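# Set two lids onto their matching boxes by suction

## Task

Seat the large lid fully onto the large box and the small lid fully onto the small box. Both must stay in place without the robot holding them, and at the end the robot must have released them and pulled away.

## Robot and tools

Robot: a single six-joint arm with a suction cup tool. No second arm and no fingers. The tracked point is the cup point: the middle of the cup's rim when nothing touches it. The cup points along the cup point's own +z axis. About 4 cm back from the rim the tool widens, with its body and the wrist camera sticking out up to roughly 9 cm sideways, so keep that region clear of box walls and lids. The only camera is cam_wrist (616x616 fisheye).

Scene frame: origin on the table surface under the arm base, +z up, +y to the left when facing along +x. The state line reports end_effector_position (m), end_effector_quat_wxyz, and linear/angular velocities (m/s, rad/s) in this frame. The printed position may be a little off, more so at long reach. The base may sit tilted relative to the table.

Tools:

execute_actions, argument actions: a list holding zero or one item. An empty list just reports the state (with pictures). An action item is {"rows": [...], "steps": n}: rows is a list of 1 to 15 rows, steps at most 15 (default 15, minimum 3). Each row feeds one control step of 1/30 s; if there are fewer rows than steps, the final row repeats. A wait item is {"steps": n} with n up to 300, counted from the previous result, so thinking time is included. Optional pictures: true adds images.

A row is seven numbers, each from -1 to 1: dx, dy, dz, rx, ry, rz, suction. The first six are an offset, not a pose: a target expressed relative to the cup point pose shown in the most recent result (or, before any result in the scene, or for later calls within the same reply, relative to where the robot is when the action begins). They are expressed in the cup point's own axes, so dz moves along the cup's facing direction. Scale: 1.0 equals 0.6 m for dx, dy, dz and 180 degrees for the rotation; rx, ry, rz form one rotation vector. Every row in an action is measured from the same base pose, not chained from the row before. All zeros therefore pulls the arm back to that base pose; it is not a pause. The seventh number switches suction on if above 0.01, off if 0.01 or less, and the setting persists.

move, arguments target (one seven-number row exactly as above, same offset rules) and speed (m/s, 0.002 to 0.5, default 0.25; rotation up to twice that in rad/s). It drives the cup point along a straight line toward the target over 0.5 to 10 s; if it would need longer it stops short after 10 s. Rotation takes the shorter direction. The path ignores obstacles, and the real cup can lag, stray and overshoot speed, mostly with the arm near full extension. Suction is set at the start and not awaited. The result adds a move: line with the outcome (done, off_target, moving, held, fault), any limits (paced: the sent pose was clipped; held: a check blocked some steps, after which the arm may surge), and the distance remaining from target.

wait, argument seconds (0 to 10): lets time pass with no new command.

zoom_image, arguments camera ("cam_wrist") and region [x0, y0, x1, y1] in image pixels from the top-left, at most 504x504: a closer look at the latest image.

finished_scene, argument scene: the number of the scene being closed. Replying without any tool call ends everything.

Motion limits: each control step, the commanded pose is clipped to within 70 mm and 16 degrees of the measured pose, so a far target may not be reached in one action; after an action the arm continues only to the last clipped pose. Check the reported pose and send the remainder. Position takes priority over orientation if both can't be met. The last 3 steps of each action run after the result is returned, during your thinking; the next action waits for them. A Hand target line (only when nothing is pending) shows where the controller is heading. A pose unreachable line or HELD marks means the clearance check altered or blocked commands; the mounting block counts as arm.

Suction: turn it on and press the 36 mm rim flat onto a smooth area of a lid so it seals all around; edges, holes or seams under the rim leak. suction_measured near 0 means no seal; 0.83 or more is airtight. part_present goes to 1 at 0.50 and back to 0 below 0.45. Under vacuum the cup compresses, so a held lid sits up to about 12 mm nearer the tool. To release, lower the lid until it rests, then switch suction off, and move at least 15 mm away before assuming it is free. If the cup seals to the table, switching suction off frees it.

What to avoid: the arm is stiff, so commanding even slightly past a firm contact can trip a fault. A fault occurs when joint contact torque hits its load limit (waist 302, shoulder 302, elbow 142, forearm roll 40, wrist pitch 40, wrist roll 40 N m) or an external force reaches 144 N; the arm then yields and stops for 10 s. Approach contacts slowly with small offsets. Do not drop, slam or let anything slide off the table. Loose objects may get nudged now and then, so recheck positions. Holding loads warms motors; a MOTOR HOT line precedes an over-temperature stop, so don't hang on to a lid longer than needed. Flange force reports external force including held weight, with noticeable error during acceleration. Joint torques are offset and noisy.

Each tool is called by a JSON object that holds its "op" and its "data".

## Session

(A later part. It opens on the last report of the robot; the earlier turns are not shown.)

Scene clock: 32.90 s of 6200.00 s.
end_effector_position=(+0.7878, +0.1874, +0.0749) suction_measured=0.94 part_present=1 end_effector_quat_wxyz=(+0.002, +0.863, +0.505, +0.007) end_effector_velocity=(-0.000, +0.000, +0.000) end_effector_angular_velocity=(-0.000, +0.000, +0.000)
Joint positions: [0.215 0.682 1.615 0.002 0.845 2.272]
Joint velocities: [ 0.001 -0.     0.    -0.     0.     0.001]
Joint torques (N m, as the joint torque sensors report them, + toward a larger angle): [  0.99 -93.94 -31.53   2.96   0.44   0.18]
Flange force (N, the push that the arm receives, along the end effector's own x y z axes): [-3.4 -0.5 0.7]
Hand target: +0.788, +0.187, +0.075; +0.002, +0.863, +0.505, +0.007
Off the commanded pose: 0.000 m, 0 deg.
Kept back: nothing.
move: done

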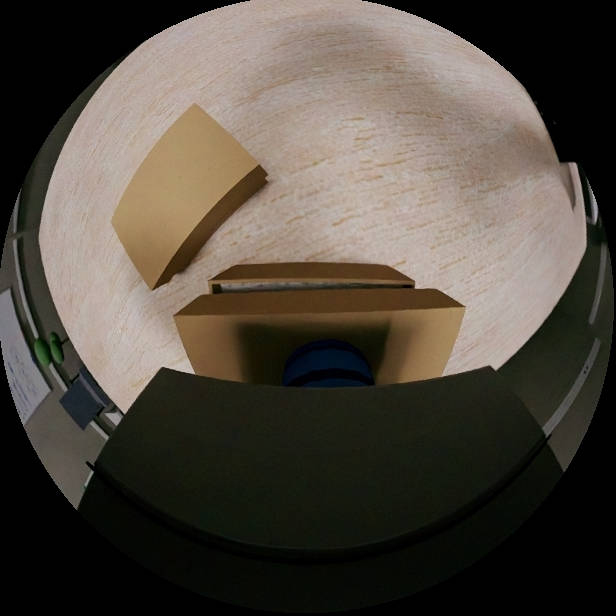

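{"op": "move", "data": {"target": [0, 0.006, 0.011, 0, 0, 0.009, 1], "speed": 0.02}}

{"op": "zoom_image", "data": {"camera": "cam_wrist", "region": [160, 200, 480, 360]}}

Scene clock: 34.07 s of 6200.00 s.
end_effector_position=(+0.7911, +0.1857, +0.0683) suction_measured=0.94 part_present=1 end_effector_quat_wxyz=(+0.002, +0.870, +0.493, +0.007) end_effector_velocity=(+0.000, -0.001, +0.000) end_effector_angular_velocity=(-0.000, -0.000, -0.001)
Joint positions: [0.212 0.692 1.61  0.002 0.839 2.297]
Joint velocities: [-0.001  0.    -0.    -0.     0.     0.   ]
Joint torques (N m, as the joint torque sensors report them, + toward a larger angle): [ -0.34 -95.25 -31.96   2.93   0.57   0.15]
Flange force (N, the push that the arm receives, along the end effector's own x y z axes): [-2.8 -1.8 2.1]
Hand target: +0.791, +0.186, +0.068; +0.002, +0.870, +0.493, +0.007
Off the commanded pose: 0.000 m, 0 deg.
Kept back: nothing.
move: done

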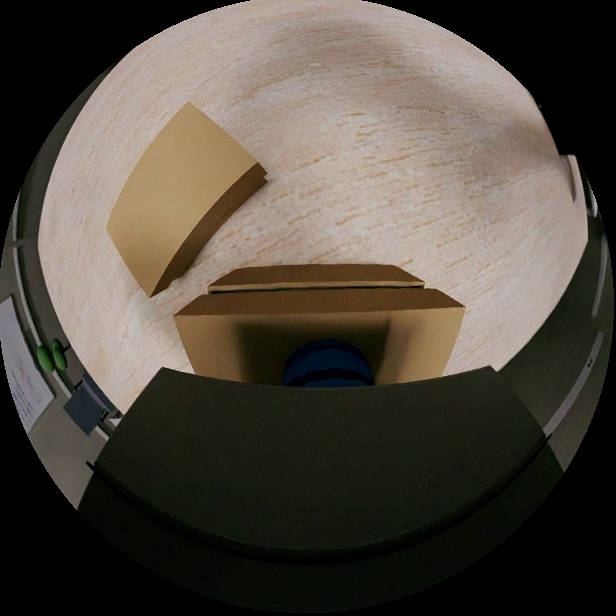

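Region (160, 200, 480, 360) of cam_wrist's 616x616 image, scaled by 1.575, with more detail than that image has.

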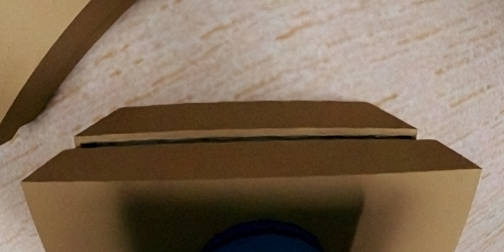

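{"op": "move", "data": {"target": [-0.0138, 0.002, 0, 0, 0, 0, 1], "speed": 0.015}}

{"op": "move", "data": {"target": [0, 0, 0.005, 0, 0, 0, 1], "speed": 0.005}}

{"op": "move", "data": {"target": [0, 0, 0.002, 0, 0, 0, 1], "speed": 0.004}}

Scene clock: 35.07 s of 6200.00 s.
end_effector_position=(+0.7879, +0.1780, +0.0683) suction_measured=0.94 part_present=1 end_effector_quat_wxyz=(+0.002, +0.870, +0.493, +0.007) end_effector_velocity=(-0.001, -0.001, -0.000) end_effector_angular_velocity=(-0.001, +0.004, -0.001)
Joint positions: [0.203 0.687 1.622 0.002 0.834 2.288]
Joint velocities: [-0.001  0.     0.001 -0.     0.003  0.   ]
Joint torques (N m, as the joint torque sensors report them, + toward a larger angle): [  0.63 -95.73 -31.59   2.94   0.5    0.37]
Flange force (N, the push that the arm receives, along the end effector's own x y z axes): [-2.3 0.4 3.2]
Hand target: +0.788, +0.178, +0.068; +0.002, +0.870, +0.493, +0.007
Off the commanded pose: 0.000 m, 0 deg.
Kept back: nothing.
move: done

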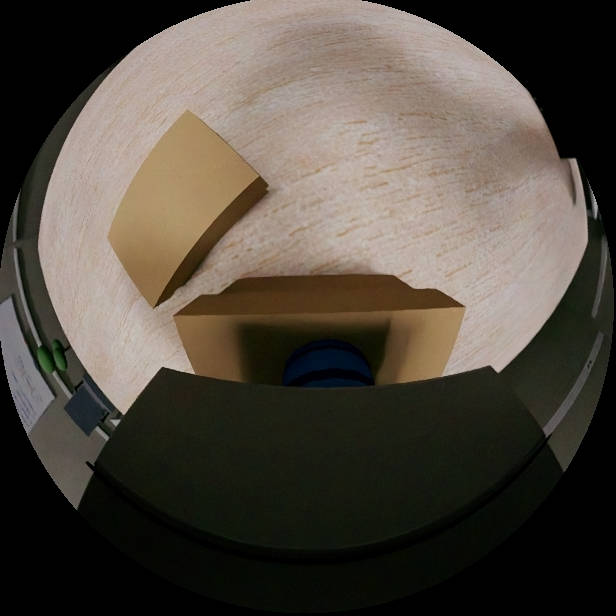

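Scene clock: 35.90 s of 6200.00 s.
end_effector_position=(+0.7879, +0.1780, +0.0653) suction_measured=0.94 part_present=1 end_effector_quat_wxyz=(+0.002, +0.870, +0.493, +0.007) end_effector_velocity=(+0.000, -0.000, -0.001) end_effector_angular_velocity=(+0.000, -0.000, -0.001)
Joint positions: [0.203 0.69  1.623 0.002 0.83  2.288]
Joint velocities: [-0.     0.001  0.     0.001 -0.001  0.   ]
Joint torques (N m, as the joint torque sensors report them, + toward a larger angle): [ -1.18 -94.94 -31.82   2.96   0.5    0.2 ]
Flange force (N, the push that the arm receives, along the end effector's own x y z axes): [-1.7 -2.6 2.7]
Hand target: +0.788, +0.178, +0.065; +0.002, +0.870, +0.493, +0.007
Off the commanded pose: 0.000 m, 0 deg.
Kept back: nothing.
move: done

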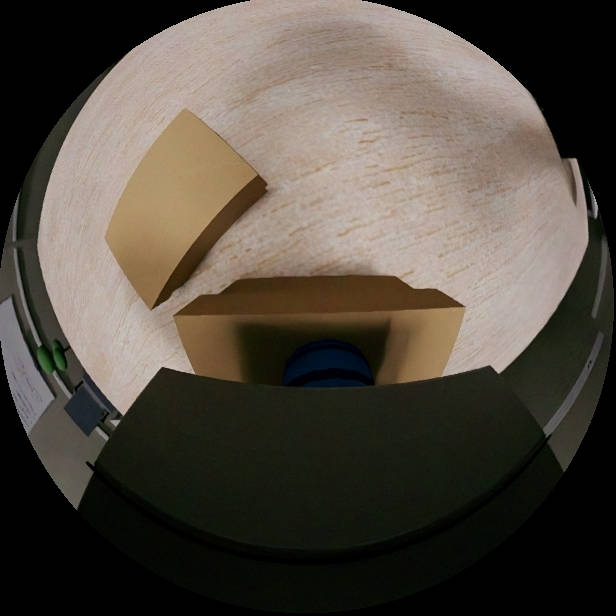

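Scene clock: 36.60 s of 6200.00 s.
end_effector_position=(+0.7879, +0.1780, +0.0641) suction_measured=0.94 part_present=1 end_effector_quat_wxyz=(+0.002, +0.870, +0.493, +0.007) end_effector_velocity=(-0.000, +0.000, +0.001) end_effector_angular_velocity=(+0.001, -0.001, +0.000)
Joint positions: [0.203 0.691 1.623 0.002 0.828 2.288]
Joint velocities: [-0.    -0.001  0.001  0.002 -0.    -0.001]
Joint torques (N m, as the joint torque sensors report them, + toward a larger angle): [  0.25 -95.26 -31.44   2.87   0.46   0.29]
Flange force (N, the push that the arm receives, along the end effector's own x y z axes): [-2.6 -0.3 2.7]
Hand target: +0.788, +0.178, +0.064; +0.002, +0.870, +0.493, +0.007
Off the commanded pose: 0.000 m, 0 deg.
Kept back: nothing.
move: done

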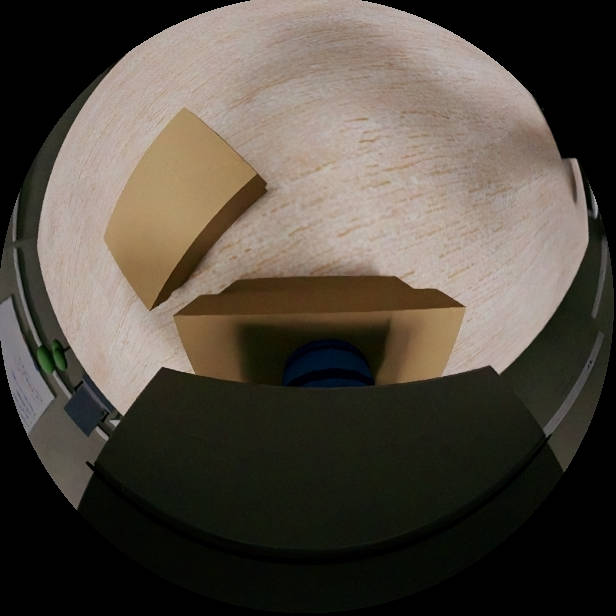

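{"op": "move", "data": {"target": [0, 0, 0.002, 0, 0, 0, 1], "speed": 0.004}}

Scene clock: 37.53 s of 6200.00 s.
end_effector_position=(+0.7879, +0.1780, +0.0629) suction_measured=0.94 part_present=1 end_effector_quat_wxyz=(+0.002, +0.870, +0.493, +0.007) end_effector_velocity=(+0.000, +0.000, +0.001) end_effector_angular_velocity=(+0.000, -0.001, -0.001)
Joint positions: [0.203 0.692 1.623 0.002 0.826 2.288]
Joint velocities: [ 0.    -0.001  0.    -0.    -0.001  0.001]
Joint torques (N m, as the joint torque sensors report them, + toward a larger angle): [ -0.34 -94.22 -31.06   3.     0.4    0.21]
Flange force (N, the push that the arm receives, along the end effector's own x y z axes): [-2.2 -1.7 0.7]
Hand target: +0.788, +0.178, +0.063; +0.002, +0.870, +0.493, +0.007
Off the commanded pose: 0.000 m, 0 deg.
Kept back: nothing.
move: done

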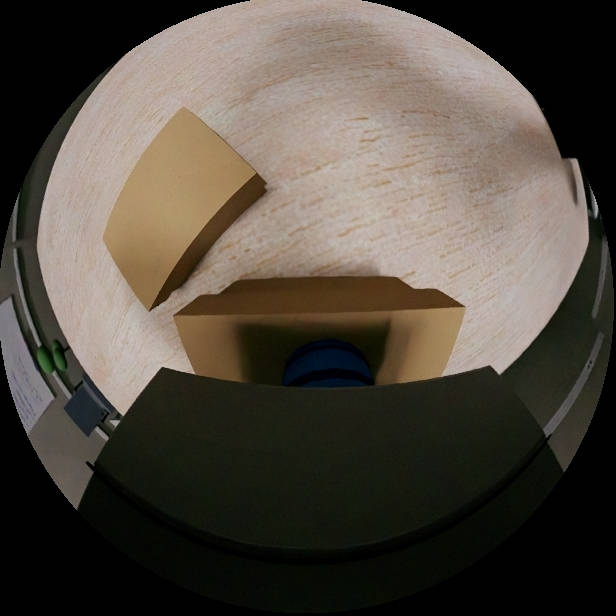

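{"op": "move", "data": {"target": [0, 0, 0.002, 0, 0, 0, 1], "speed": 0.004}}

Scene clock: 38.47 s of 6200.00 s.
end_effector_position=(+0.7880, +0.1780, +0.0617) suction_measured=0.94 part_present=1 end_effector_quat_wxyz=(+0.002, +0.870, +0.493, +0.007) end_effector_velocity=(+0.000, +0.000, -0.001) end_effector_angular_velocity=(-0.000, -0.000, +0.001)
Joint positions: [0.203 0.694 1.624 0.002 0.825 2.288]
Joint velocities: [ 0.     0.001  0.    -0.001 -0.001 -0.001]
Joint torques (N m, as the joint torque sensors report them, + toward a larger angle): [  1.15 -81.73 -26.72   3.15  -0.38   0.22]
Flange force (N, the push that the arm receives, along the end effector's own x y z axes): [-6.3 -3.1 -15.0]
Hand target: +0.788, +0.178, +0.062; +0.002, +0.870, +0.493, +0.007
Off the commanded pose: 0.000 m, 0 deg.
Kept back: nothing.
move: done

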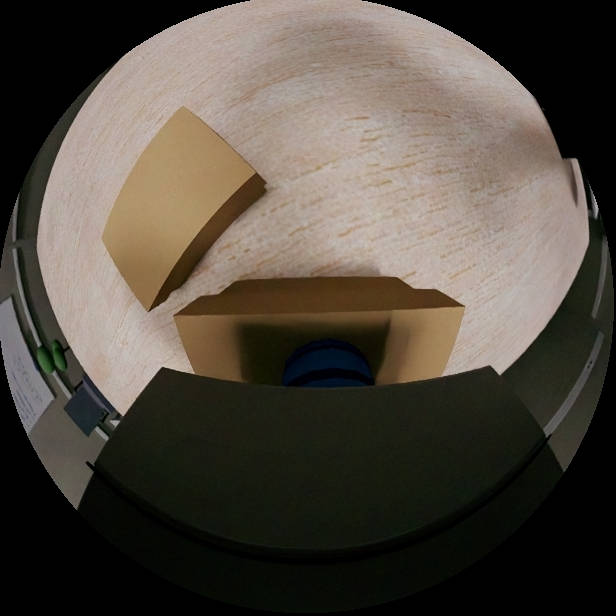

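{"op": "move", "data": {"target": [0, 0, -0.005, 0, 0, 0, 1], "speed": 0.01}}

{"op": "move", "data": {"target": [0.0035, 0, 0, 0, 0, 0, 1], "speed": 0.01}}

{"op": "move", "data": {"target": [0, 0, 0.005, 0, 0, 0, 1], "speed": 0.005}}

Scene clock: 39.40 s of 6200.00 s.
end_effector_position=(+0.7879, +0.1780, +0.0647) suction_measured=0.94 part_present=1 end_effector_quat_wxyz=(+0.002, +0.870, +0.493, +0.007) end_effector_velocity=(-0.000, +0.001, +0.000) end_effector_angular_velocity=(+0.001, -0.000, -0.001)
Joint positions: [0.203 0.69  1.623 0.002 0.829 2.288]
Joint velocities: [ 0.001 -0.    -0.     0.001  0.     0.002]
Joint torques (N m, as the joint torque sensors report them, + toward a larger angle): [ -0.41 -94.88 -31.29   2.97   0.41   0.19]
Flange force (N, the push that the arm receives, along the end effector's own x y z axes): [-1.4 -1.3 2.1]
Hand target: +0.788, +0.178, +0.065; +0.002, +0.870, +0.493, +0.007
Off the commanded pose: 0.000 m, 0 deg.
Kept back: nothing.
move: done

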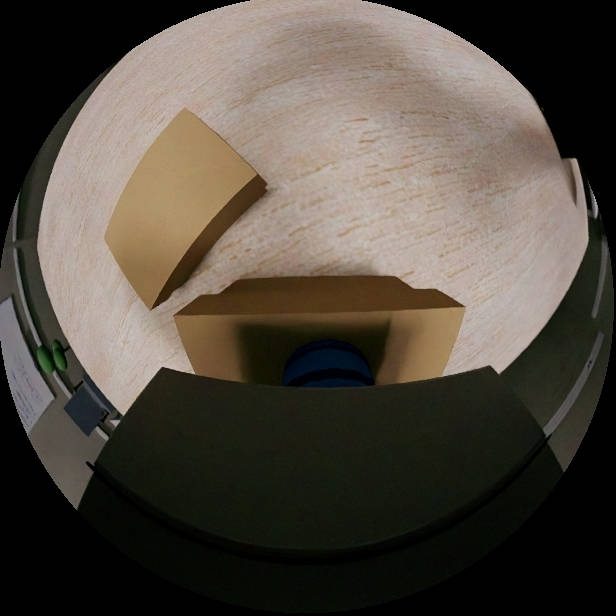

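Scene clock: 40.10 s of 6200.00 s.
end_effector_position=(+0.7890, +0.1798, +0.0647) suction_measured=0.94 part_present=1 end_effector_quat_wxyz=(+0.002, +0.870, +0.493, +0.007) end_effector_velocity=(+0.000, +0.001, -0.000) end_effector_angular_velocity=(+0.000, -0.001, +0.001)
Joint positions: [0.205 0.692 1.619 0.002 0.83  2.29 ]
Joint velocities: [ 0.001  0.001  0.    -0.    -0.002  0.   ]
Joint torques (N m, as the joint torque sensors report them, + toward a larger angle): [  0.22 -94.88 -31.87   2.94   0.53   0.18]
Flange force (N, the push that the arm receives, along the end effector's own x y z axes): [-3.2 -1.8 2.4]
Hand target: +0.789, +0.180, +0.065; +0.002, +0.870, +0.493, +0.007
Off the commanded pose: 0.000 m, 0 deg.
Kept back: nothing.
move: done

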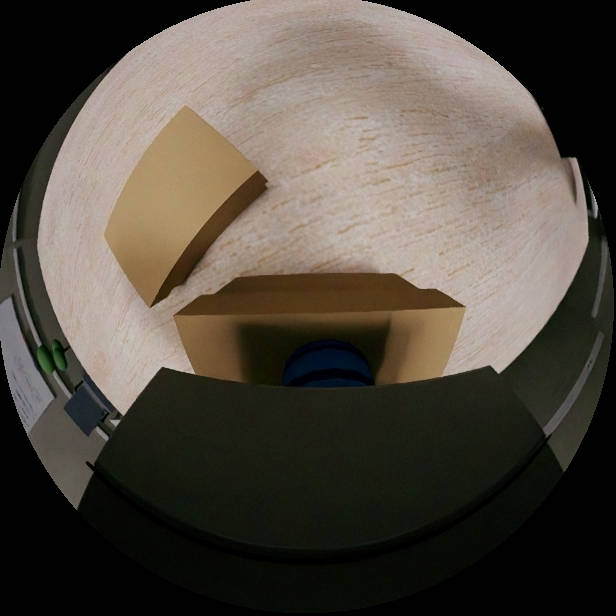

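Scene clock: 40.93 s of 6200.00 s.
end_effector_position=(+0.7891, +0.1798, +0.0617) suction_measured=0.94 part_present=1 end_effector_quat_wxyz=(+0.002, +0.870, +0.493, +0.007) end_effector_velocity=(-0.000, -0.000, -0.000) end_effector_angular_velocity=(-0.001, +0.001, +0.000)
Joint positions: [0.205 0.695 1.62  0.002 0.826 2.29 ]
Joint velocities: [-0.     0.001 -0.    -0.001  0.001 -0.   ]
Joint torques (N m, as the joint torque sensors report them, + toward a larger angle): [ -0.47 -94.68 -30.47   2.94   0.53   0.28]
Flange force (N, the push that the arm receives, along the end effector's own x y z axes): [-0.9 -0.3 1.6]
Hand target: +0.789, +0.180, +0.062; +0.002, +0.870, +0.493, +0.007
Off the commanded pose: 0.000 m, 0 deg.
Kept back: nothing.
move: done

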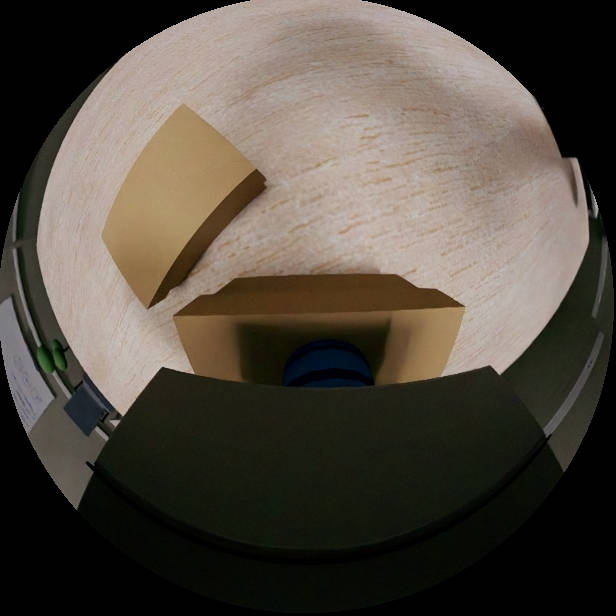

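{"op": "move", "data": {"target": [0, 0, 0.002, 0, 0, 0, 1], "speed": 0.004}}

Scene clock: 41.87 s of 6200.00 s.
end_effector_position=(+0.7890, +0.1798, +0.0605) suction_measured=0.94 part_present=1 end_effector_quat_wxyz=(+0.002, +0.870, +0.493, +0.007) end_effector_velocity=(-0.000, +0.000, -0.000) end_effector_angular_velocity=(-0.000, +0.001, +0.000)
Joint positions: [0.205 0.697 1.621 0.002 0.825 2.29 ]
Joint velocities: [ 0.     0.    -0.    -0.001  0.     0.   ]
Joint torques (N m, as the joint torque sensors report them, + toward a larger angle): [ -0.28 -95.55 -31.5    2.91   0.57   0.17]
Flange force (N, the push that the arm receives, along the end effector's own x y z axes): [-2.1 -1.6 2.6]
Hand target: +0.789, +0.180, +0.061; +0.002, +0.870, +0.493, +0.007
Off the commanded pose: 0.000 m, 0 deg.
Kept back: nothing.
move: done

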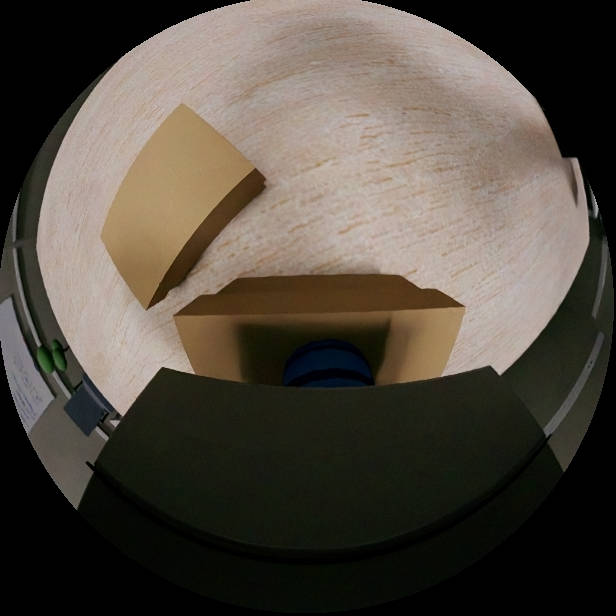

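{"op": "move", "data": {"target": [0, 0, 0.021, 0, 0, 0, 1], "speed": 0.01}}

{"op": "move", "data": {"target": [0, 0, 0, 0, 0, 0, 0]}}

{"op": "move", "data": {"target": [0.15, 0, -0.4, 0, 0, 0, 0], "speed": 0.2}}

Scene clock: 43.57 s of 6200.00 s.
end_effector_position=(+0.7892, +0.1798, +0.0479) suction_measured=0.94 part_present=1 end_effector_quat_wxyz=(+0.002, +0.870, +0.493, +0.007) end_effector_velocity=(+0.000, +0.000, -0.000) end_effector_angular_velocity=(+0.000, -0.002, -0.001)
Joint positions: [0.205 0.711 1.624 0.002 0.807 2.29 ]
Joint velocities: [ 0.    -0.     0.     0.    -0.003  0.001]
Joint torques (N m, as the joint torque sensors report them, + toward a larger angle): [  0.08 -96.69 -30.72   2.87   0.42   0.16]
Flange force (N, the push that the arm receives, along the end effector's own x y z axes): [-1.5 -0.2 2.8]
Hand target: +0.789, +0.180, +0.048; +0.002, +0.870, +0.493, +0.007
Off the commanded pose: 0.000 m, 0 deg.
Kept back: nothing.
move: done

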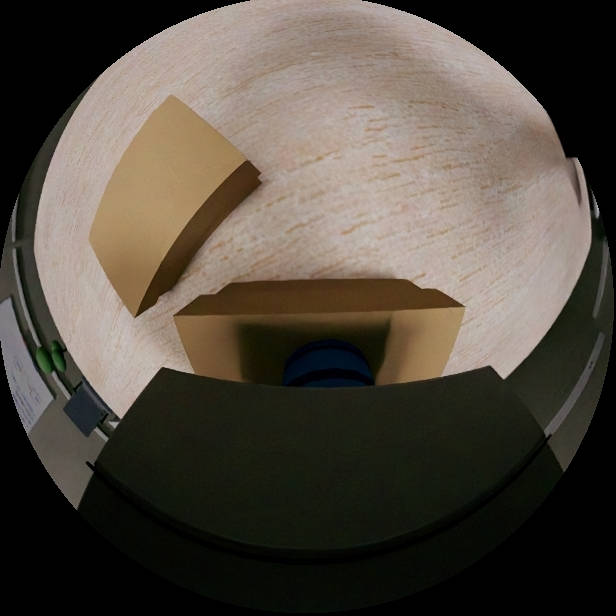

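Scene clock: 44.07 s of 6200.00 s.
end_effector_position=(+0.7892, +0.1798, +0.0479) suction_measured=0.00 part_present=0 end_effector_quat_wxyz=(+0.002, +0.870, +0.493, +0.007) end_effector_velocity=(-0.000, +0.001, -0.000) end_effector_angular_velocity=(+0.000, -0.000, -0.000)
Joint positions: [0.205 0.711 1.624 0.002 0.807 2.29 ]
Joint velocities: [ 0.001  0.    -0.     0.    -0.001  0.001]
Joint torques (N m, as the joint torque sensors report them, + toward a larger angle): [  0.75 -92.97 -29.53   2.84   0.48   0.13]
Flange force (N, the push that the arm receives, along the end effector's own x y z axes): [-3.2 -0.7 -1.2]
Hand target: +0.789, +0.180, +0.048; +0.002, +0.870, +0.493, +0.007
Off the commanded pose: 0.000 m, 0 deg.
Kept back: nothing.
move: done

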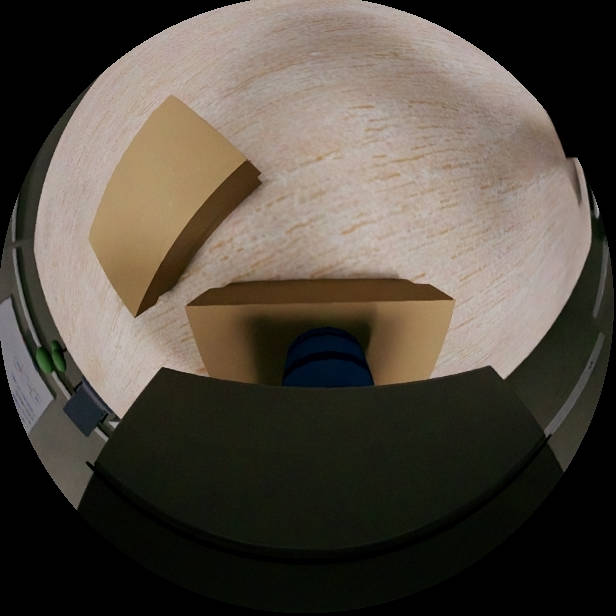

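Scene clock: 45.73 s of 6200.00 s.
end_effector_position=(+0.8317, +0.2566, +0.2890) suction_measured=0.00 part_present=0 end_effector_quat_wxyz=(+0.002, +0.870, +0.493, +0.007) end_effector_velocity=(+0.000, +0.000, -0.002) end_effector_angular_velocity=(-0.001, +0.002, +0.001)
Joint positions: [0.283 0.594 1.324 0.002 1.224 2.368]
Joint velocities: [ 0.     0.002 -0.001 -0.001  0.    -0.   ]
Joint torques (N m, as the joint torque sensors report them, + toward a larger angle): [  0.15 -94.51 -39.02   3.84   0.3    0.26]
Flange force (N, the push that the arm receives, along the end effector's own x y z axes): [-2.2 -0.5 1.4]
Hand target: +0.832, +0.257, +0.289; +0.002, +0.870, +0.493, +0.007
Off the commanded pose: 0.001 m, 0 deg.
Kept back: nothing.
move: done

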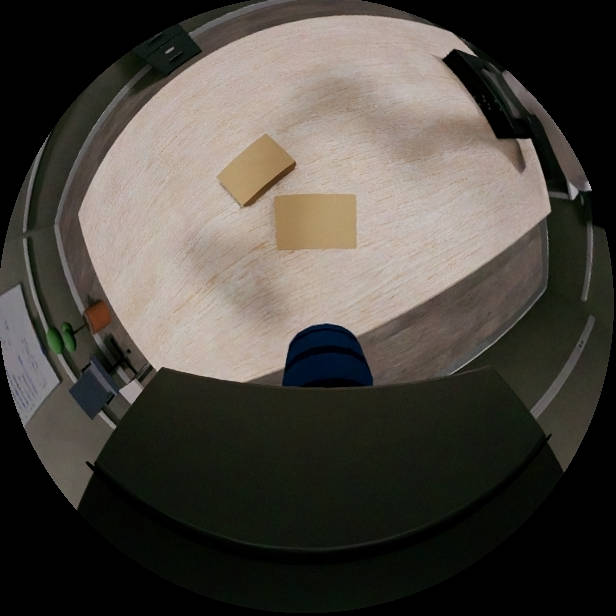

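{"op": "finished_scene", "data": {"scene": 2}}

The scene is finished: the task was done.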